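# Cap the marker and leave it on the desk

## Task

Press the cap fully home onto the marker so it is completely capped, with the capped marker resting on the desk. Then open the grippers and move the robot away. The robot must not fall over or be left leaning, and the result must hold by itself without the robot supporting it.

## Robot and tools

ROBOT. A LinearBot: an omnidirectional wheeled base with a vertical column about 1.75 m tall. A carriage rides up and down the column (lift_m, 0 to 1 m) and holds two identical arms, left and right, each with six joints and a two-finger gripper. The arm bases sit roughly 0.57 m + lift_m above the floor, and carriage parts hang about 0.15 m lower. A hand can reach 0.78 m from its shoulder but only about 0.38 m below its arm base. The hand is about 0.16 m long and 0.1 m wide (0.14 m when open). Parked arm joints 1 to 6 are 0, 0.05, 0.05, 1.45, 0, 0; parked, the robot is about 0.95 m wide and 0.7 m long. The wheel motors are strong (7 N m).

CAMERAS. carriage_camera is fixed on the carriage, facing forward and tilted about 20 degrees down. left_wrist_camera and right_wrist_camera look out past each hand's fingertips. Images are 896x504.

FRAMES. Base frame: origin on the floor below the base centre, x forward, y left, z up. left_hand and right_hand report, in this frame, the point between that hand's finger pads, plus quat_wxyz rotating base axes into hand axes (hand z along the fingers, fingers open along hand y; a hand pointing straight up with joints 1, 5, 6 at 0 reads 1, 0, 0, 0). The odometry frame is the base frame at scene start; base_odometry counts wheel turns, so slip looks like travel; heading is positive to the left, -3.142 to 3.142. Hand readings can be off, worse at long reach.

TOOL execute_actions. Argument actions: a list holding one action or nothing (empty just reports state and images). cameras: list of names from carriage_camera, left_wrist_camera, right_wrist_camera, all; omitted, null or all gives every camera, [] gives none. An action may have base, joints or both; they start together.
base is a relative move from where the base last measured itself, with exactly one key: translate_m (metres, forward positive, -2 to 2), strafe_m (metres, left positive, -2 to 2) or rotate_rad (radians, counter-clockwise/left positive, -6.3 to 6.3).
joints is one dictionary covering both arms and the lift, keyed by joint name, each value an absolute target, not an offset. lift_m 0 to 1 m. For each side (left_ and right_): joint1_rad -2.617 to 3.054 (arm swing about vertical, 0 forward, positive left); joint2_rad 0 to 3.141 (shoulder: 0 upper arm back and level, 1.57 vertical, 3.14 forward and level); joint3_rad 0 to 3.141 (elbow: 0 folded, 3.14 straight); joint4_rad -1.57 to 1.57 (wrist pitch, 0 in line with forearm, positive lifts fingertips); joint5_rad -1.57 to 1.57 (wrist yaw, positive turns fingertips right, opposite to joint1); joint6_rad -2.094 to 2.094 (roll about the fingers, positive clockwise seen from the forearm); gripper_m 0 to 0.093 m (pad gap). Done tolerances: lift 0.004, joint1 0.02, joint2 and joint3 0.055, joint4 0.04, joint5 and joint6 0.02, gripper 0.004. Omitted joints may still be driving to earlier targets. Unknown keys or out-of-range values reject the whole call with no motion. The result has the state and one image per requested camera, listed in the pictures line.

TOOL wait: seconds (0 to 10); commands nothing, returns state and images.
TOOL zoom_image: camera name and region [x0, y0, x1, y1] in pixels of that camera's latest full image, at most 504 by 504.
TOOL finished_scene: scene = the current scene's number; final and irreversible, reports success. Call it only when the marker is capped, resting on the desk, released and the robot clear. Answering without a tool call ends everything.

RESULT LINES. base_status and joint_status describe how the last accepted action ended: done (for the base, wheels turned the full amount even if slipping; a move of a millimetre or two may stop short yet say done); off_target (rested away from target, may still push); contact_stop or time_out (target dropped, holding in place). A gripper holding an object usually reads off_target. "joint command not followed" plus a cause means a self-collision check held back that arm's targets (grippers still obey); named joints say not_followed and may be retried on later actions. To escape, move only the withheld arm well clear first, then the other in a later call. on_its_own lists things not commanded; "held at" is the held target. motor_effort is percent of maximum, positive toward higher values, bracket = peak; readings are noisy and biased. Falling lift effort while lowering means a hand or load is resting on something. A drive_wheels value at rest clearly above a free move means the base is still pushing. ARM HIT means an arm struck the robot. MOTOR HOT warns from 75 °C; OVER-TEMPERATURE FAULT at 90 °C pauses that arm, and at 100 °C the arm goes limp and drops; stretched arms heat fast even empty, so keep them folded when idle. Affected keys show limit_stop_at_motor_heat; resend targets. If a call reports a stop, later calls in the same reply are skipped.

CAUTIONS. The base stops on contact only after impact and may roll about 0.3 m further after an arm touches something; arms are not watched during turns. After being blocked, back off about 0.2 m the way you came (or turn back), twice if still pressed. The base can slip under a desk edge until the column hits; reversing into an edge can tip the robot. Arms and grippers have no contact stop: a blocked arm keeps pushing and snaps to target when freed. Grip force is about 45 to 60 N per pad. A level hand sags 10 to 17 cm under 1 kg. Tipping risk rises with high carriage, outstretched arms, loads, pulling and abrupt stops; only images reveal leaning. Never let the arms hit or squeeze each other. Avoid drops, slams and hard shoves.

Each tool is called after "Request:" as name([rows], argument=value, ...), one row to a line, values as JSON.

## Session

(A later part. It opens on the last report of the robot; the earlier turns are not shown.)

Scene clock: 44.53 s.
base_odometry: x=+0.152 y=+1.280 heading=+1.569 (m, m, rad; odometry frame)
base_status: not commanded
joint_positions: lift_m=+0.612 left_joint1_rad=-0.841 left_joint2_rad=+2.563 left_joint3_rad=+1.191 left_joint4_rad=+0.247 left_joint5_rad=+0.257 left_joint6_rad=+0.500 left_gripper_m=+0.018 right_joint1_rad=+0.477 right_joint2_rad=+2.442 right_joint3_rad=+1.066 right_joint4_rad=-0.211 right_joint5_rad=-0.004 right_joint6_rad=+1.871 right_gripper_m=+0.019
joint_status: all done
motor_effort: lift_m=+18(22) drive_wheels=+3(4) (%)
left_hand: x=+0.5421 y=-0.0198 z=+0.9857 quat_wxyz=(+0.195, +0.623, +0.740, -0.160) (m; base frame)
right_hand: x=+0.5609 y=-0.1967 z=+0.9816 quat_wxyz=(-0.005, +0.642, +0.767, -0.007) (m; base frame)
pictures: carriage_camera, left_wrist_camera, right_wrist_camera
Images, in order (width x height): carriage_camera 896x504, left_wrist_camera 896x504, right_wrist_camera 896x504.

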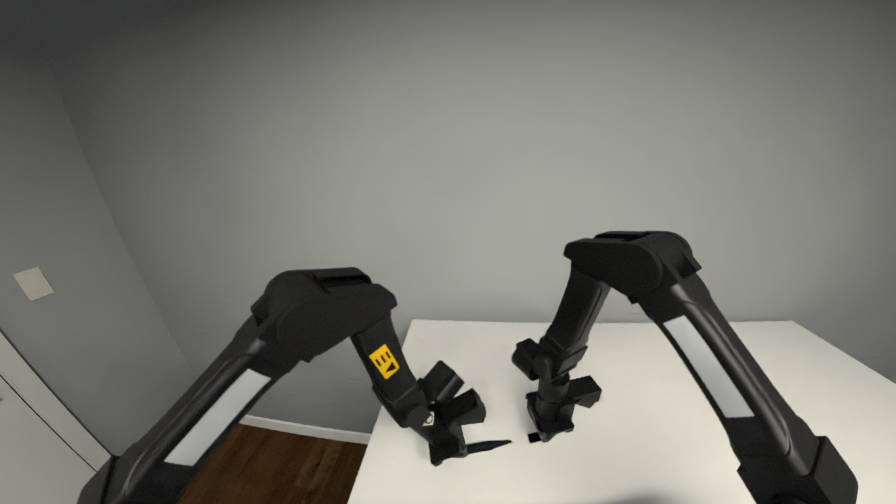

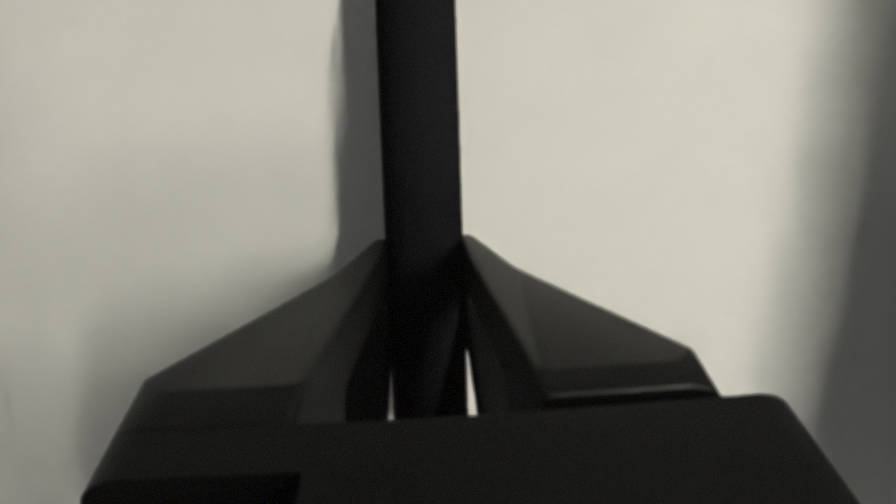

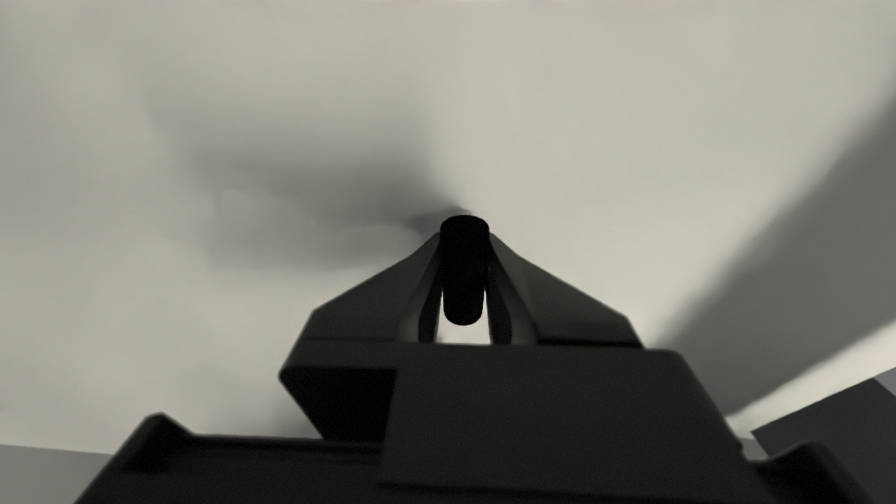

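Request:
execute_actions([
  {"joints": {"lift_m": 0.604, "right_joint1_rad": 0.558, "right_joint2_rad": 2.466, "right_joint3_rad": 1.127, "right_joint4_rad": -0.244, "right_joint6_rad": 1.965}},
])

Scene clock: 45.53 s.
base_odometry: x=+0.152 y=+1.280 heading=+1.569 (m, m, rad; odometry frame)
base_status: not commanded
joint_positions: lift_m=+0.604 left_joint1_rad=-0.841 left_joint2_rad=+2.566 left_joint3_rad=+1.191 left_joint4_rad=+0.249 left_joint5_rad=+0.257 left_joint6_rad=+0.500 left_gripper_m=+0.018 right_joint1_rad=+0.563 right_joint2_rad=+2.450 right_joint3_rad=+1.108 right_joint4_rad=-0.241 right_joint5_rad=+0.000 right_joint6_rad=+1.956 right_gripper_m=+0.019
joint_status: all done
motor_effort: lift_m=+16(17) drive_wheels=+3(8) (%)
left_hand: x=+0.5415 y=-0.0192 z=+0.9764 quat_wxyz=(+0.194, +0.623, +0.741, -0.160) (m; base frame)
right_hand: x=+0.5560 y=-0.1676 z=+0.9759 quat_wxyz=(-0.002, +0.641, +0.767, -0.006) (m; base frame)
pictures: carriage_camera, left_wrist_camera, right_wrist_camera
Images, in order (width x height): carriage_camera 896x504, left_wrist_camera 896x504, right_wrist_camera 896x504.

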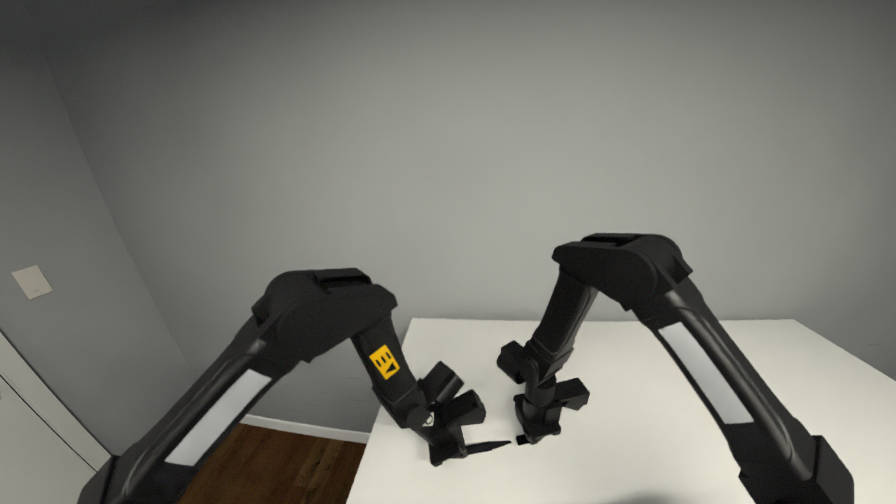

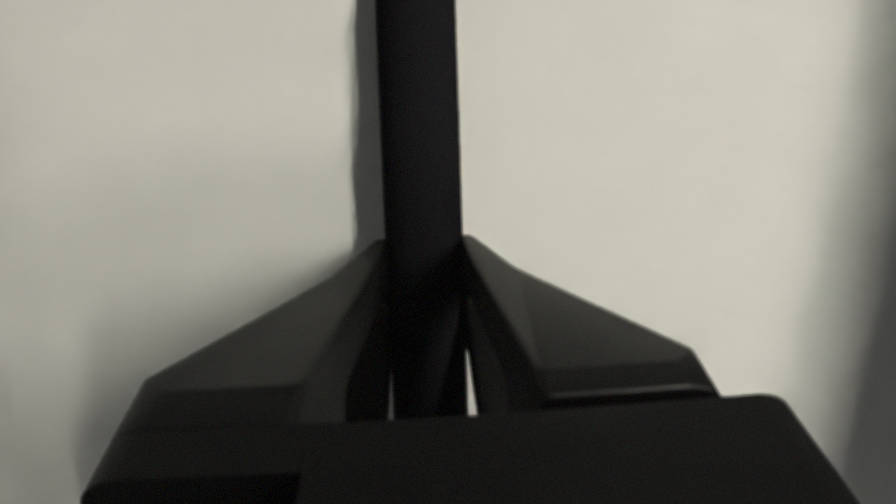

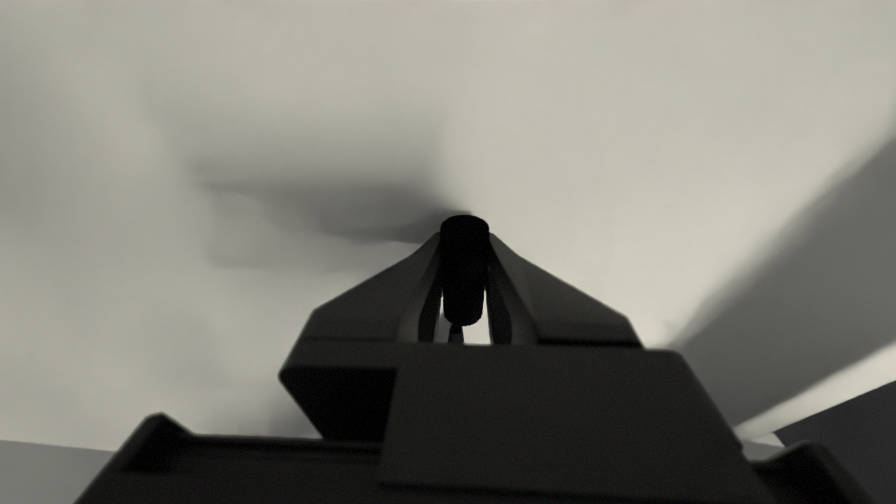

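Request:
zoom_image(camera="right_wrist_camera", region=[410, 270, 520, 360])

Request:
zoom_image(camera="carriage_camera", region=[430, 400, 590, 480])

Region (410, 270, 520, 360) of right_wrist_camera's 896x504 image, scaled by 4.582, with more detail than that image has; it fills the top 412 rows of this view, and the rest is white.

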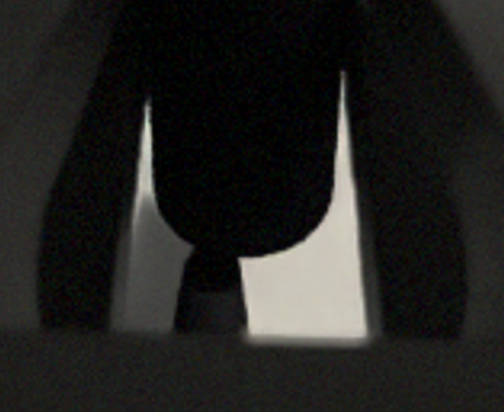

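Region (430, 400, 590, 480) of carriage_camera's 896x504 image, scaled by 3.150, with more detail than that image has.

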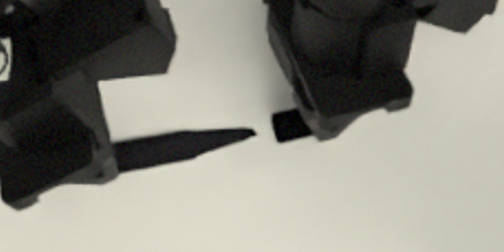

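Request:
execute_actions([
  {"joints": {"left_joint1_rad": -0.908, "left_joint2_rad": 2.634, "left_joint3_rad": 1.399, "left_joint4_rad": 0.129, "left_joint5_rad": 0.227, "left_joint6_rad": 0.442}},
])

Scene clock: 46.73 s.
base_odometry: x=+0.152 y=+1.280 heading=+1.569 (m, m, rad; odometry frame)
base_status: not commanded
joint_positions: lift_m=+0.604 left_joint1_rad=-0.905 left_joint2_rad=+2.626 left_joint3_rad=+1.379 left_joint4_rad=+0.136 left_joint5_rad=+0.233 left_joint6_rad=+0.444 left_gripper_m=+0.018 right_joint1_rad=+0.563 right_joint2_rad=+2.450 right_joint3_rad=+1.108 right_joint4_rad=-0.245 right_joint5_rad=+0.002 right_joint6_rad=+1.957 right_gripper_m=+0.019
joint_status: all done
motor_effort: lift_m=+16(16) drive_wheels=+3(3) (%)
left_hand: x=+0.5456 y=-0.0649 z=+0.9791 quat_wxyz=(+0.194, +0.625, +0.739, -0.162) (m; base frame)
right_hand: x=+0.5553 y=-0.1683 z=+0.9760 quat_wxyz=(-0.002, +0.642, +0.767, -0.008) (m; base frame)
pictures: carriage_camera, left_wrist_camera, right_wrist_camera
Images, in order (width x height): carriage_camera 896x504, left_wrist_camera 896x504, right_wrist_camera 896x504.

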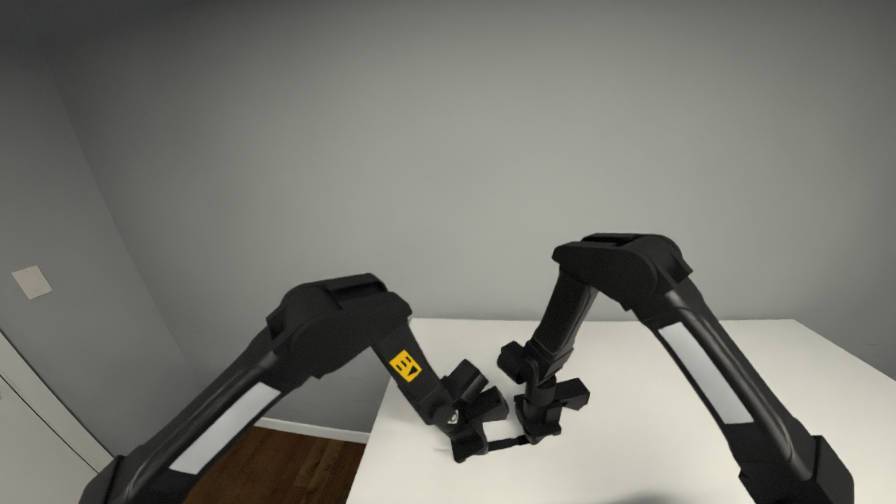

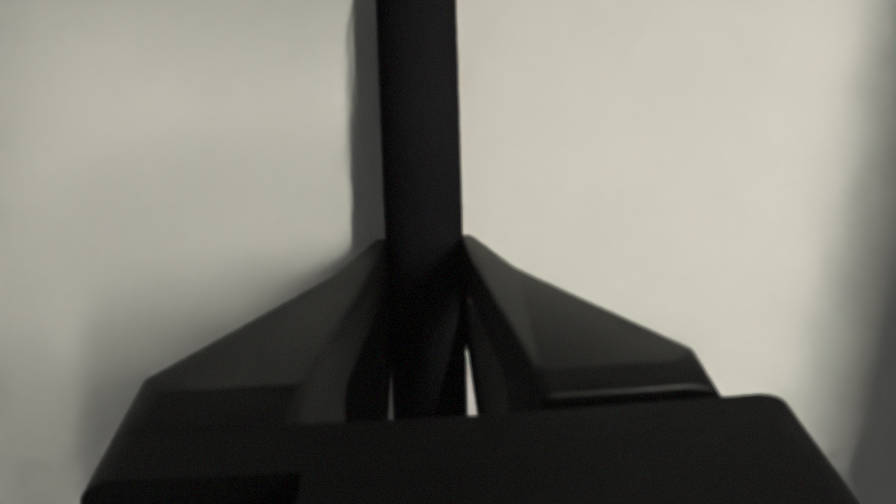

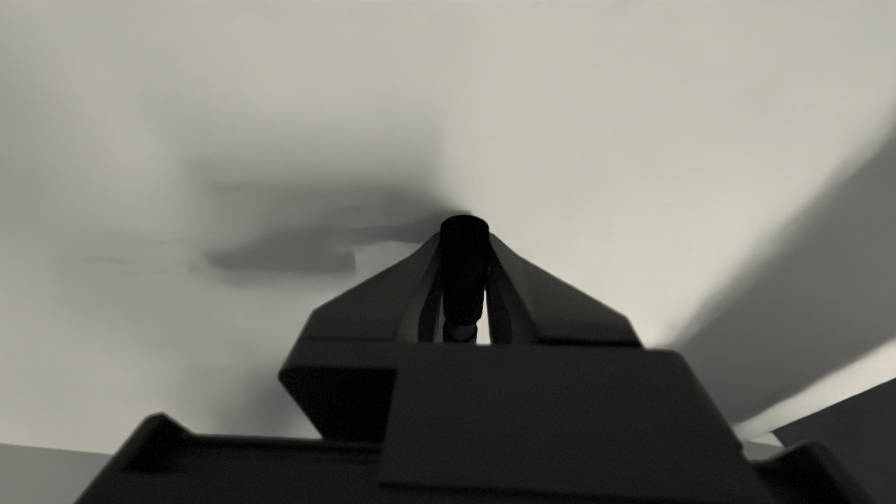

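Request:
zoom_image(camera="carriage_camera", region=[440, 340, 600, 470])

Request:
zoom_image(camera="right_wrist_camera", region=[410, 270, 520, 360])

Region (440, 340, 600, 470) of carriage_camera's 896x504 image, scaled by 3.150, with more detail than that image has; it fills the top 410 rows of this view, and the rest is white.

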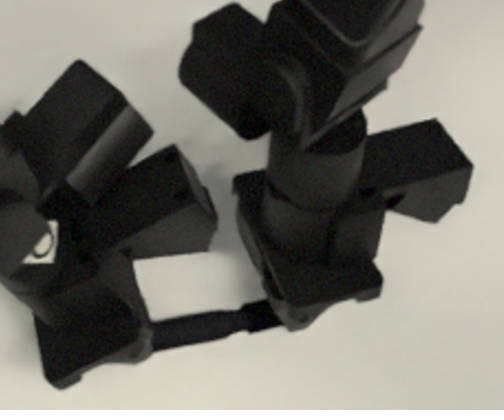

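Region (410, 270, 520, 360) of right_wrist_camera's 896x504 image, scaled by 4.582, with more detail than that image has; it fills the top 412 rows of this view, and the rest is white.

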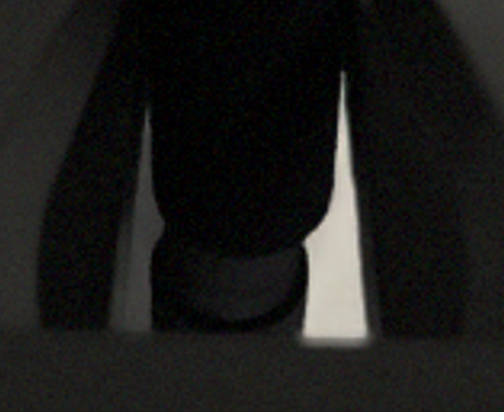

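Request:
execute_actions([
  {"joints": {"right_gripper_m": 0.045, "right_joint1_rad": 0.252, "right_joint3_rad": 0.971, "right_joint4_rad": -0.085, "right_joint5_rad": -0.405, "right_joint6_rad": 1.64}},
])

Scene clock: 48.83 s.
base_odometry: x=+0.152 y=+1.280 heading=+1.569 (m, m, rad; odometry frame)
base_status: not commanded
joint_positions: lift_m=+0.604 left_joint1_rad=-0.905 left_joint2_rad=+2.626 left_joint3_rad=+1.379 left_joint4_rad=+0.133 left_joint5_rad=+0.232 left_joint6_rad=+0.444 left_gripper_m=+0.018 right_joint1_rad=+0.246 right_joint2_rad=+2.449 right_joint3_rad=+0.996 right_joint4_rad=-0.079 right_joint5_rad=-0.401 right_joint6_rad=+1.649 right_gripper_m=+0.045
joint_status: all done
motor_effort: lift_m=+15(16) drive_wheels=-6(7) (%)
left_hand: x=+0.5453 y=-0.0643 z=+0.9787 quat_wxyz=(+0.193, +0.625, +0.739, -0.161) (m; base frame)
right_hand: x=+0.5678 y=-0.2030 z=+0.9788 quat_wxyz=(-0.150, +0.629, +0.751, +0.132) (m; base frame)
pictures: carriage_camera, left_wrist_camera, right_wrist_camera
Images, in order (width x height): carriage_camera 896x504, left_wrist_camera 896x504, right_wrist_camera 896x504.

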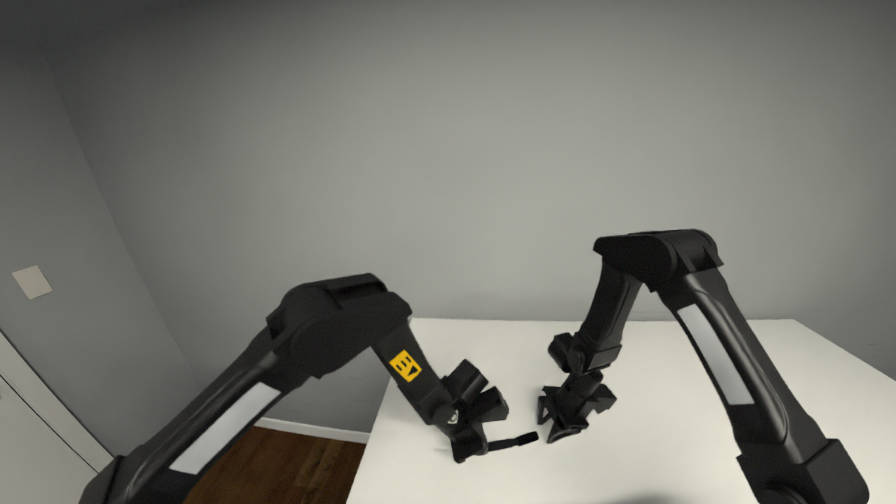

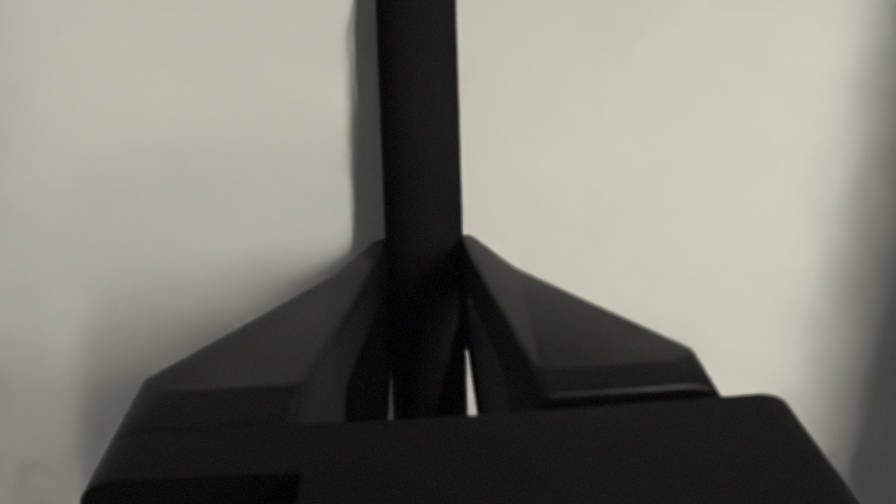

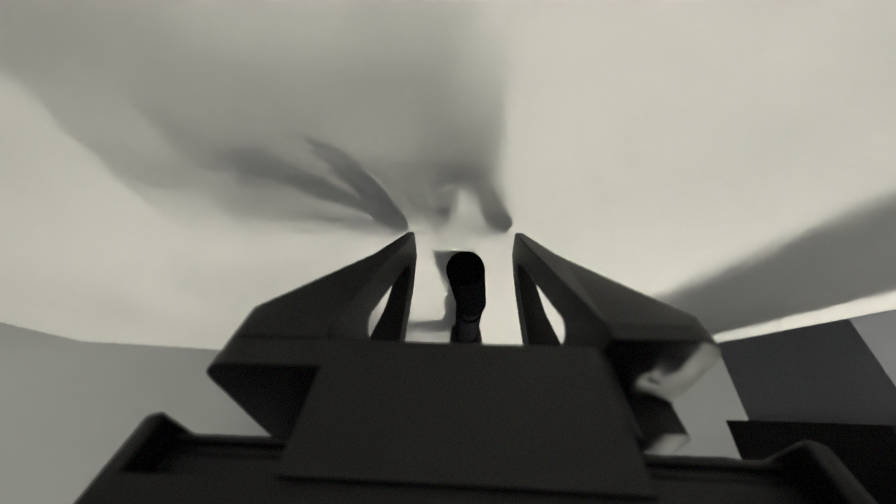

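Request:
zoom_image(camera="carriage_camera", region=[460, 370, 620, 470])

Region (460, 370, 620, 470) of carriage_camera's 896x504 image, scaled by 3.150, with more detail than that image has; it fills the top 315 rows of this view, and the rest is white.

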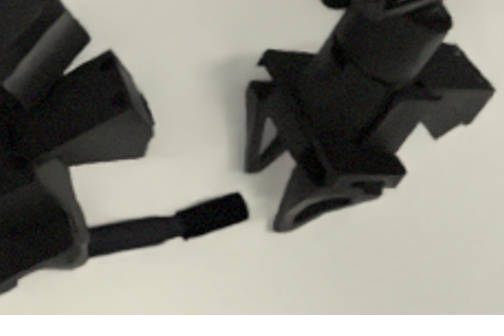

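Request:
execute_actions([
  {"joints": {"right_gripper_m": 0.0, "right_joint1_rad": 0.274, "right_joint4_rad": -0.07, "right_joint6_rad": 1.69}},
], cameras=["carriage_camera", "right_wrist_camera"])

Request:
zoom_image(camera="carriage_camera", region=[460, 370, 620, 470])

Scene clock: 49.83 s.
base_odometry: x=+0.152 y=+1.280 heading=+1.569 (m, m, rad; odometry frame)
base_status: not commanded
joint_positions: lift_m=+0.604 left_joint1_rad=-0.905 left_joint2_rad=+2.626 left_joint3_rad=+1.379 left_joint4_rad=+0.133 left_joint5_rad=+0.232 left_joint6_rad=+0.444 left_gripper_m=+0.018 right_joint1_rad=+0.270 right_joint2_rad=+2.449 right_joint3_rad=+0.996 right_joint4_rad=-0.074 right_joint5_rad=-0.401 right_joint6_rad=+1.684 right_gripper_m=+0.001
joint_status: all done
motor_effort: lift_m=+16(16) drive_wheels=+3(6) (%)
left_hand: x=+0.5453 y=-0.0642 z=+0.9787 quat_wxyz=(+0.193, +0.625, +0.739, -0.161) (m; base frame)
right_hand: x=+0.5652 y=-0.1955 z=+0.9788 quat_wxyz=(-0.153, +0.633, +0.748, +0.129) (m; base frame)
pictures: carriage_camera, right_wrist_camera
Images, in order (width x height): carriage_camera 896x504, right_wrist_camera 896x504.

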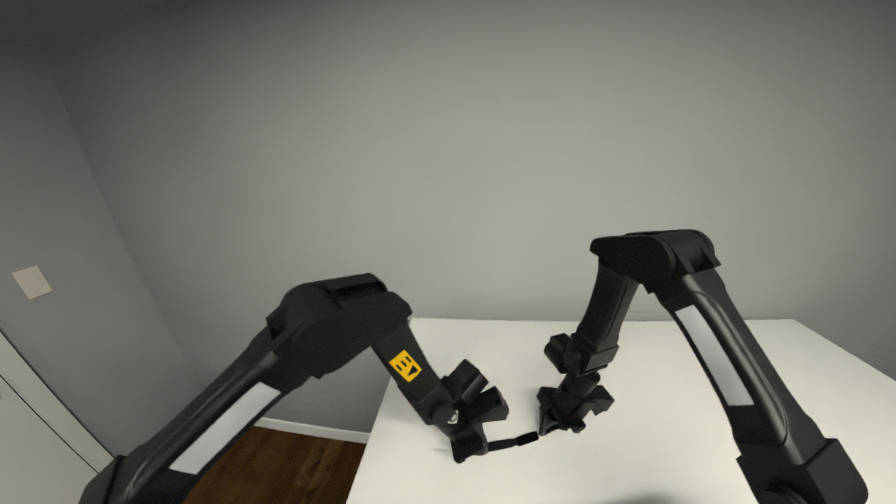

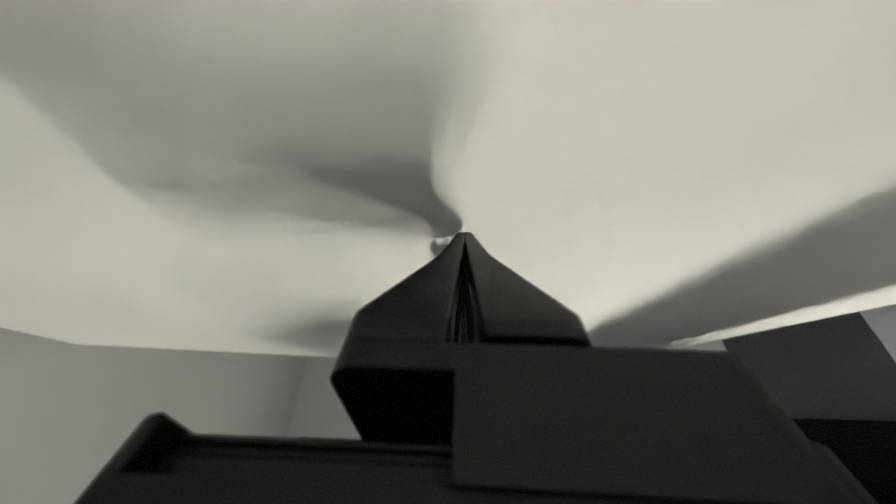

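Region (460, 370, 620, 470) of carriage_camera's 896x504 image, scaled by 3.150, with more detail than that image has; it fills the top 315 rows of this view, and the rest is white.

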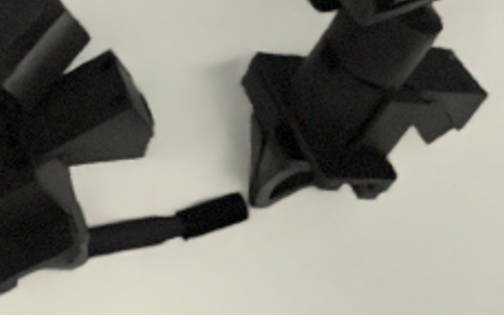

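Request:
execute_actions([
  {"joints": {"left_joint1_rad": -0.949, "left_joint2_rad": 2.597, "left_joint3_rad": 1.455, "left_joint4_rad": 0.294, "left_joint5_rad": 0.298, "right_joint1_rad": 0.377, "right_joint4_rad": -0.013, "right_joint5_rad": -0.503, "right_joint6_rad": 1.755}},
])

Request:
zoom_image(camera="carriage_camera", region=[460, 370, 620, 470])

Scene clock: 51.20 s.
base_odometry: x=+0.152 y=+1.280 heading=+1.569 (m, m, rad; odometry frame)
base_status: not commanded
joint_positions: lift_m=+0.604 left_joint1_rad=-0.921 left_joint2_rad=+2.630 left_joint3_rad=+1.403 left_joint4_rad=+0.098 left_joint5_rad=+0.245 left_joint6_rad=+0.440 left_gripper_m=+0.018 right_joint1_rad=+0.334 right_joint2_rad=+2.450 right_joint3_rad=+0.991 right_joint4_rad=-0.044 right_joint5_rad=-0.389 right_joint6_rad=+1.744 right_gripper_m=+0.001
joint_status: left_joint1_rad off_target (ended at -0.921, target -0.949); left_joint4_rad off_target (ended at +0.098, target +0.294); left_joint5_rad off_target (ended at +0.245, target +0.298); right_joint1_rad off_target (ended at +0.334, target +0.377); right_joint5_rad off_target (ended at -0.389, target -0.503); the others done
motor_effort: lift_m=+16(16) drive_wheels=+3(7) (%)
left_hand: x=+0.5379 y=-0.0712 z=+0.9798 quat_wxyz=(+0.183, +0.630, +0.736, -0.168) (m; base frame)
right_hand: x=+0.5598 y=-0.1775 z=+0.9775 quat_wxyz=(-0.150, +0.630, +0.751, +0.127) (m; base frame)
pictures: carriage_camera, left_wrist_camera, right_wrist_camera
Images, in order (width x height): carriage_camera 896x504, left_wrist_camera 896x504, right_wrist_camera 896x504.

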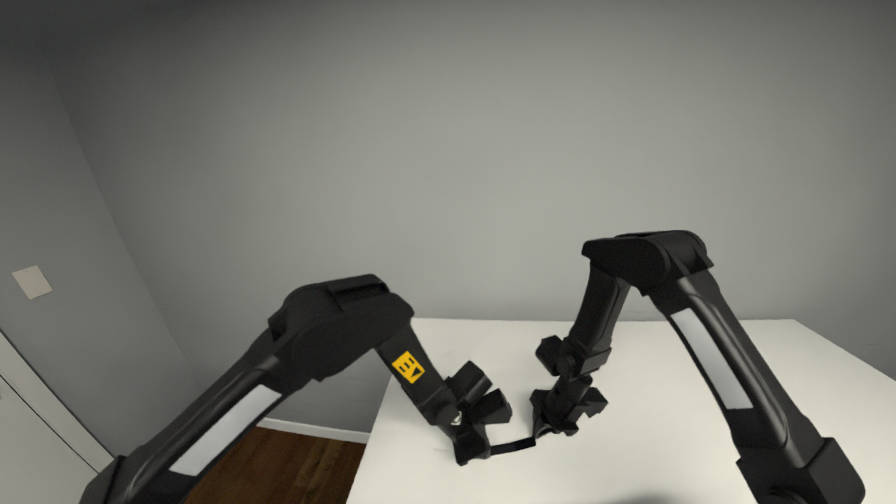

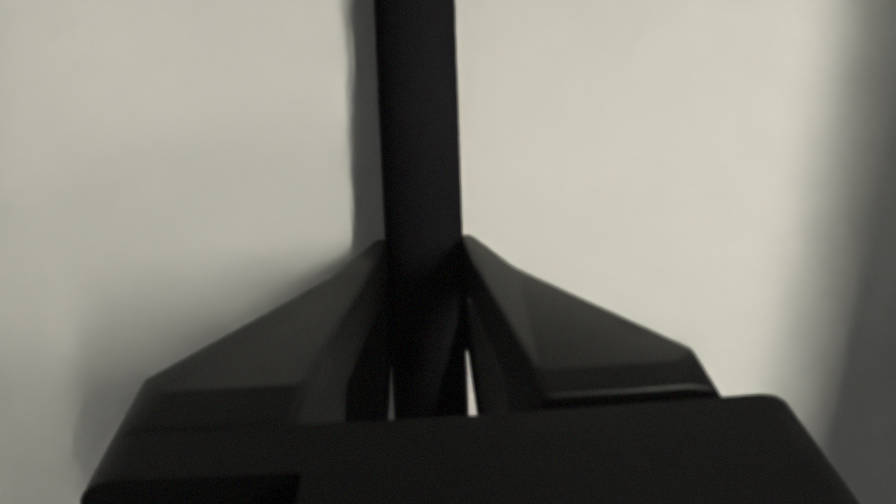

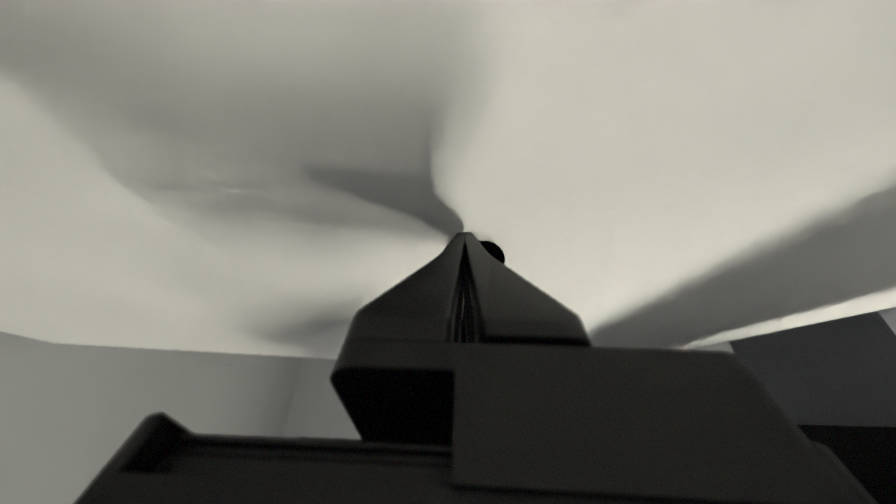

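Region (460, 370, 620, 470) of carriage_camera's 896x504 image, scaled by 3.150, with more detail than that image has; it fills the top 315 rows of this view, and the rest is white.

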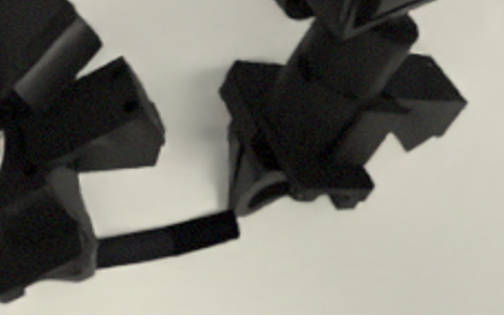

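Request:
zoom_image(camera="carriage_camera", region=[485, 425, 545, 460])

Region (485, 425, 545, 460) of carriage_camera's 896x504 image, scaled by 8.400, with more detail than that image has; it fills the top 294 rows of this view, and the rest is white.

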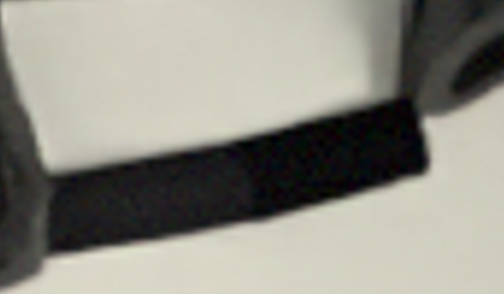

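Request:
execute_actions([
  {"joints": {"left_joint1_rad": -0.9, "left_joint2_rad": 2.626, "left_joint3_rad": 1.375, "left_joint4_rad": 0.14, "left_joint5_rad": 0.227, "right_joint1_rad": 0.315, "right_joint4_rad": -0.05, "right_joint5_rad": -0.4, "right_joint6_rad": 1.74}},
])

Request:
zoom_image(camera="carriage_camera", region=[470, 400, 570, 465])

Scene clock: 52.50 s.
base_odometry: x=+0.152 y=+1.280 heading=+1.569 (m, m, rad; odometry frame)
base_status: not commanded
joint_positions: lift_m=+0.604 left_joint1_rad=-0.907 left_joint2_rad=+2.630 left_joint3_rad=+1.392 left_joint4_rad=+0.121 left_joint5_rad=+0.224 left_joint6_rad=+0.442 left_gripper_m=+0.018 right_joint1_rad=+0.317 right_joint2_rad=+2.450 right_joint3_rad=+0.991 right_joint4_rad=-0.054 right_joint5_rad=-0.391 right_joint6_rad=+1.739 right_gripper_m=+0.001
joint_status: all done
motor_effort: lift_m=+16(16) drive_wheels=+3(4) (%)
left_hand: x=+0.5465 y=-0.0657 z=+0.9785 quat_wxyz=(+0.192, +0.624, +0.741, -0.158) (m; base frame)
right_hand: x=+0.5604 y=-0.1827 z=+0.9775 quat_wxyz=(-0.152, +0.636, +0.747, +0.125) (m; base frame)
pictures: carriage_camera, left_wrist_camera, right_wrist_camera
Images, in order (width x height): carriage_camera 896x504, left_wrist_camera 896x504, right_wrist_camera 896x504.

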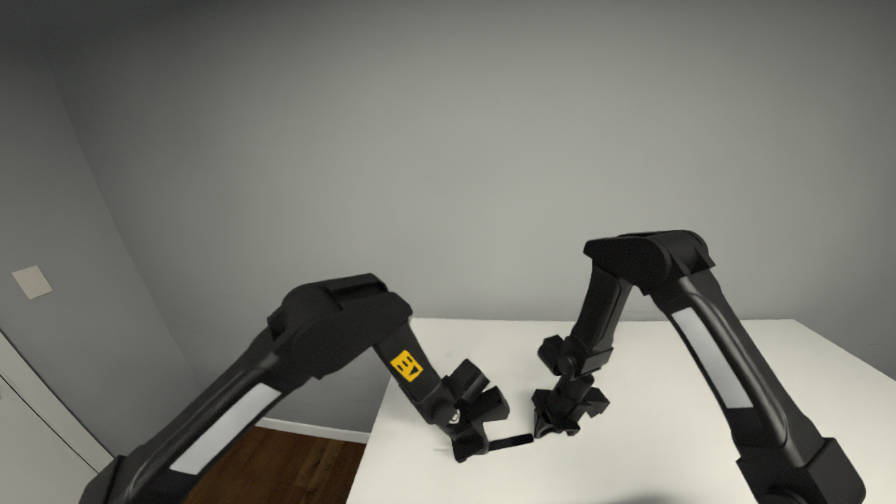

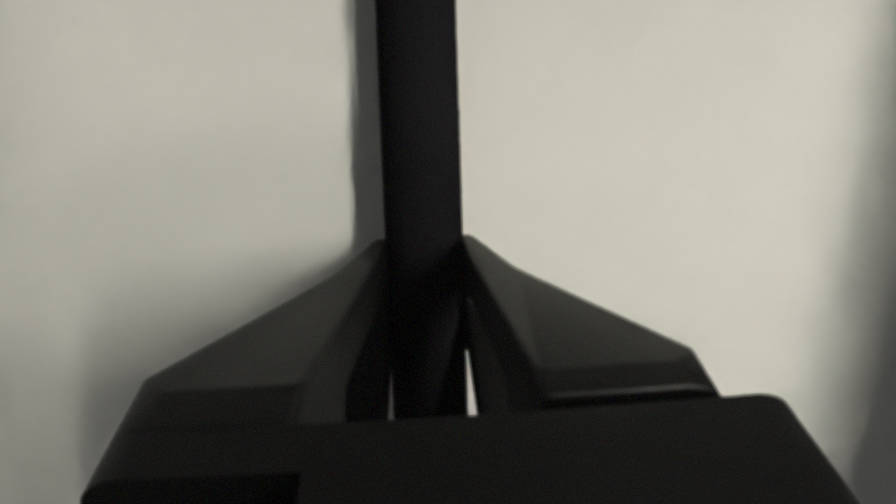

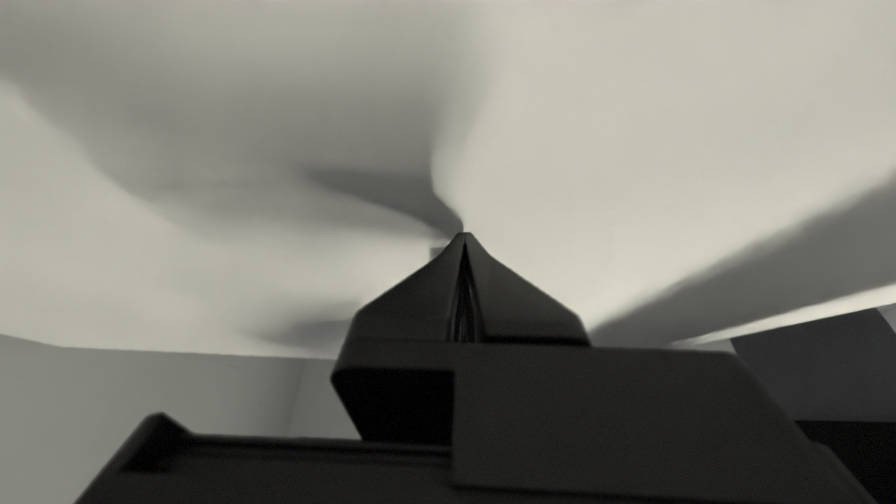

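Region (470, 400, 570, 465) of carriage_camera's 896x504 image, scaled by 5.040, with more detail than that image has; it fills the top 328 rows of this view, and the rest is white.

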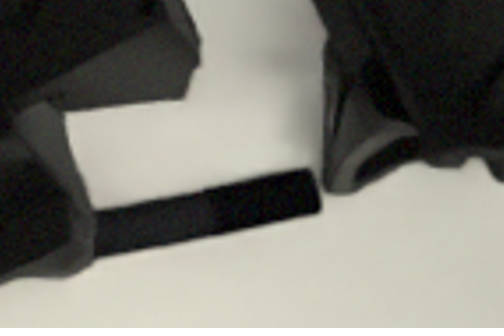

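Request:
execute_actions([
  {"joints": {"left_joint1_rad": -0.95, "left_joint2_rad": 2.575, "left_joint3_rad": 1.467, "left_joint4_rad": 0.43, "left_joint5_rad": 0.306, "right_joint1_rad": 0.4, "right_joint4_rad": 0.0, "right_joint5_rad": -0.57, "right_joint6_rad": 1.75}},
])

Request:
zoom_image(camera="carriage_camera", region=[470, 400, 570, 465])

Scene clock: 53.57 s.
base_odometry: x=+0.152 y=+1.280 heading=+1.569 (m, m, rad; odometry frame)
base_status: not commanded
joint_positions: lift_m=+0.604 left_joint1_rad=-0.911 left_joint2_rad=+2.624 left_joint3_rad=+1.392 left_joint4_rad=+0.111 left_joint5_rad=+0.238 left_joint6_rad=+0.440 left_gripper_m=+0.018 right_joint1_rad=+0.349 right_joint2_rad=+2.450 right_joint3_rad=+0.985 right_joint4_rad=-0.040 right_joint5_rad=-0.393 right_joint6_rad=+1.745 right_gripper_m=+0.001
joint_status: left_joint1_rad off_target (ended at -0.911, target -0.950); left_joint3_rad off_target (ended at +1.392, target +1.467); left_joint4_rad off_target (ended at +0.111, target +0.430); left_joint5_rad off_target (ended at +0.238, target +0.306); right_joint1_rad off_target (ended at +0.348, target +0.400); right_joint5_rad off_target (ended at -0.393, target -0.570); the others done
motor_effort: lift_m=+16(16) drive_wheels=+3(7) (%)
left_hand: x=+0.5428 y=-0.0676 z=+0.9808 quat_wxyz=(+0.188, +0.626, +0.739, -0.164) (m; base frame)
right_hand: x=+0.5553 y=-0.1734 z=+0.9772 quat_wxyz=(-0.153, +0.625, +0.755, +0.126) (m; base frame)
pictures: carriage_camera, left_wrist_camera, right_wrist_camera
Images, in order (width x height): carriage_camera 896x504, left_wrist_camera 896x504, right_wrist_camera 896x504.

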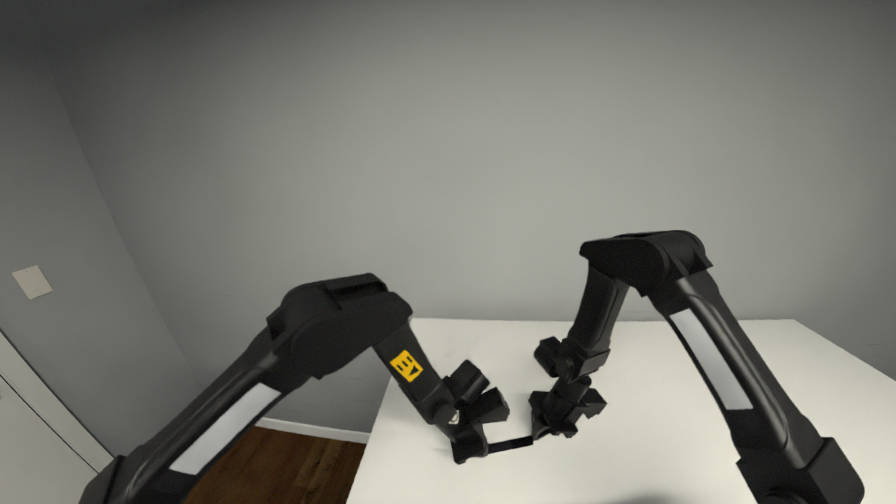

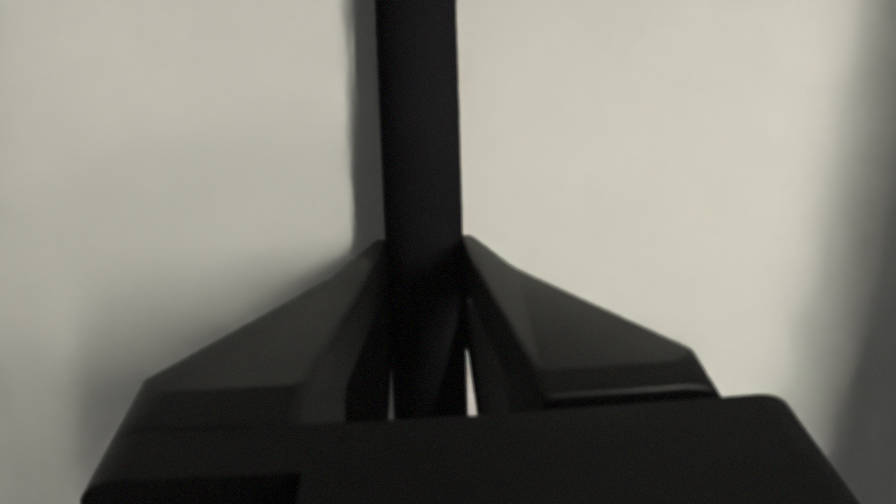

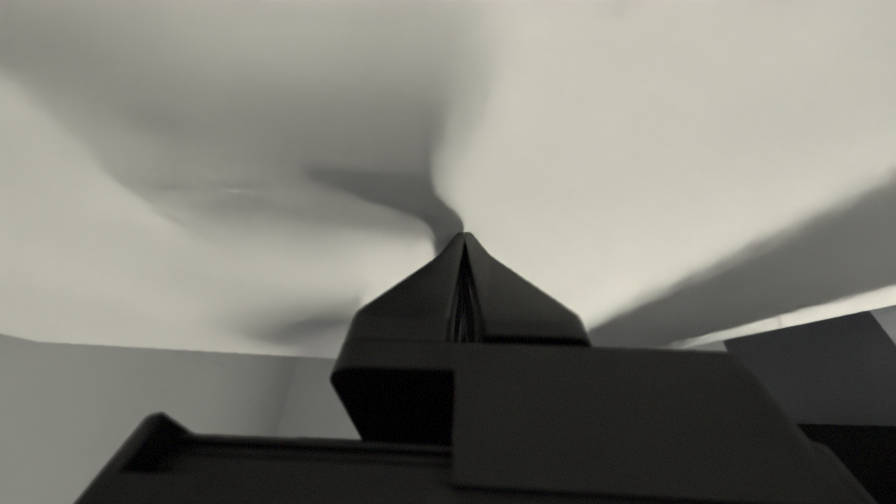

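Region (470, 400, 570, 465) of carriage_camera's 896x504 image, scaled by 5.040, with more detail than that image has; it fills the top 328 rows of this view, and the rest is white.

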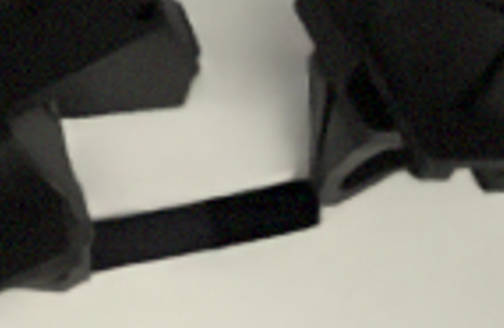

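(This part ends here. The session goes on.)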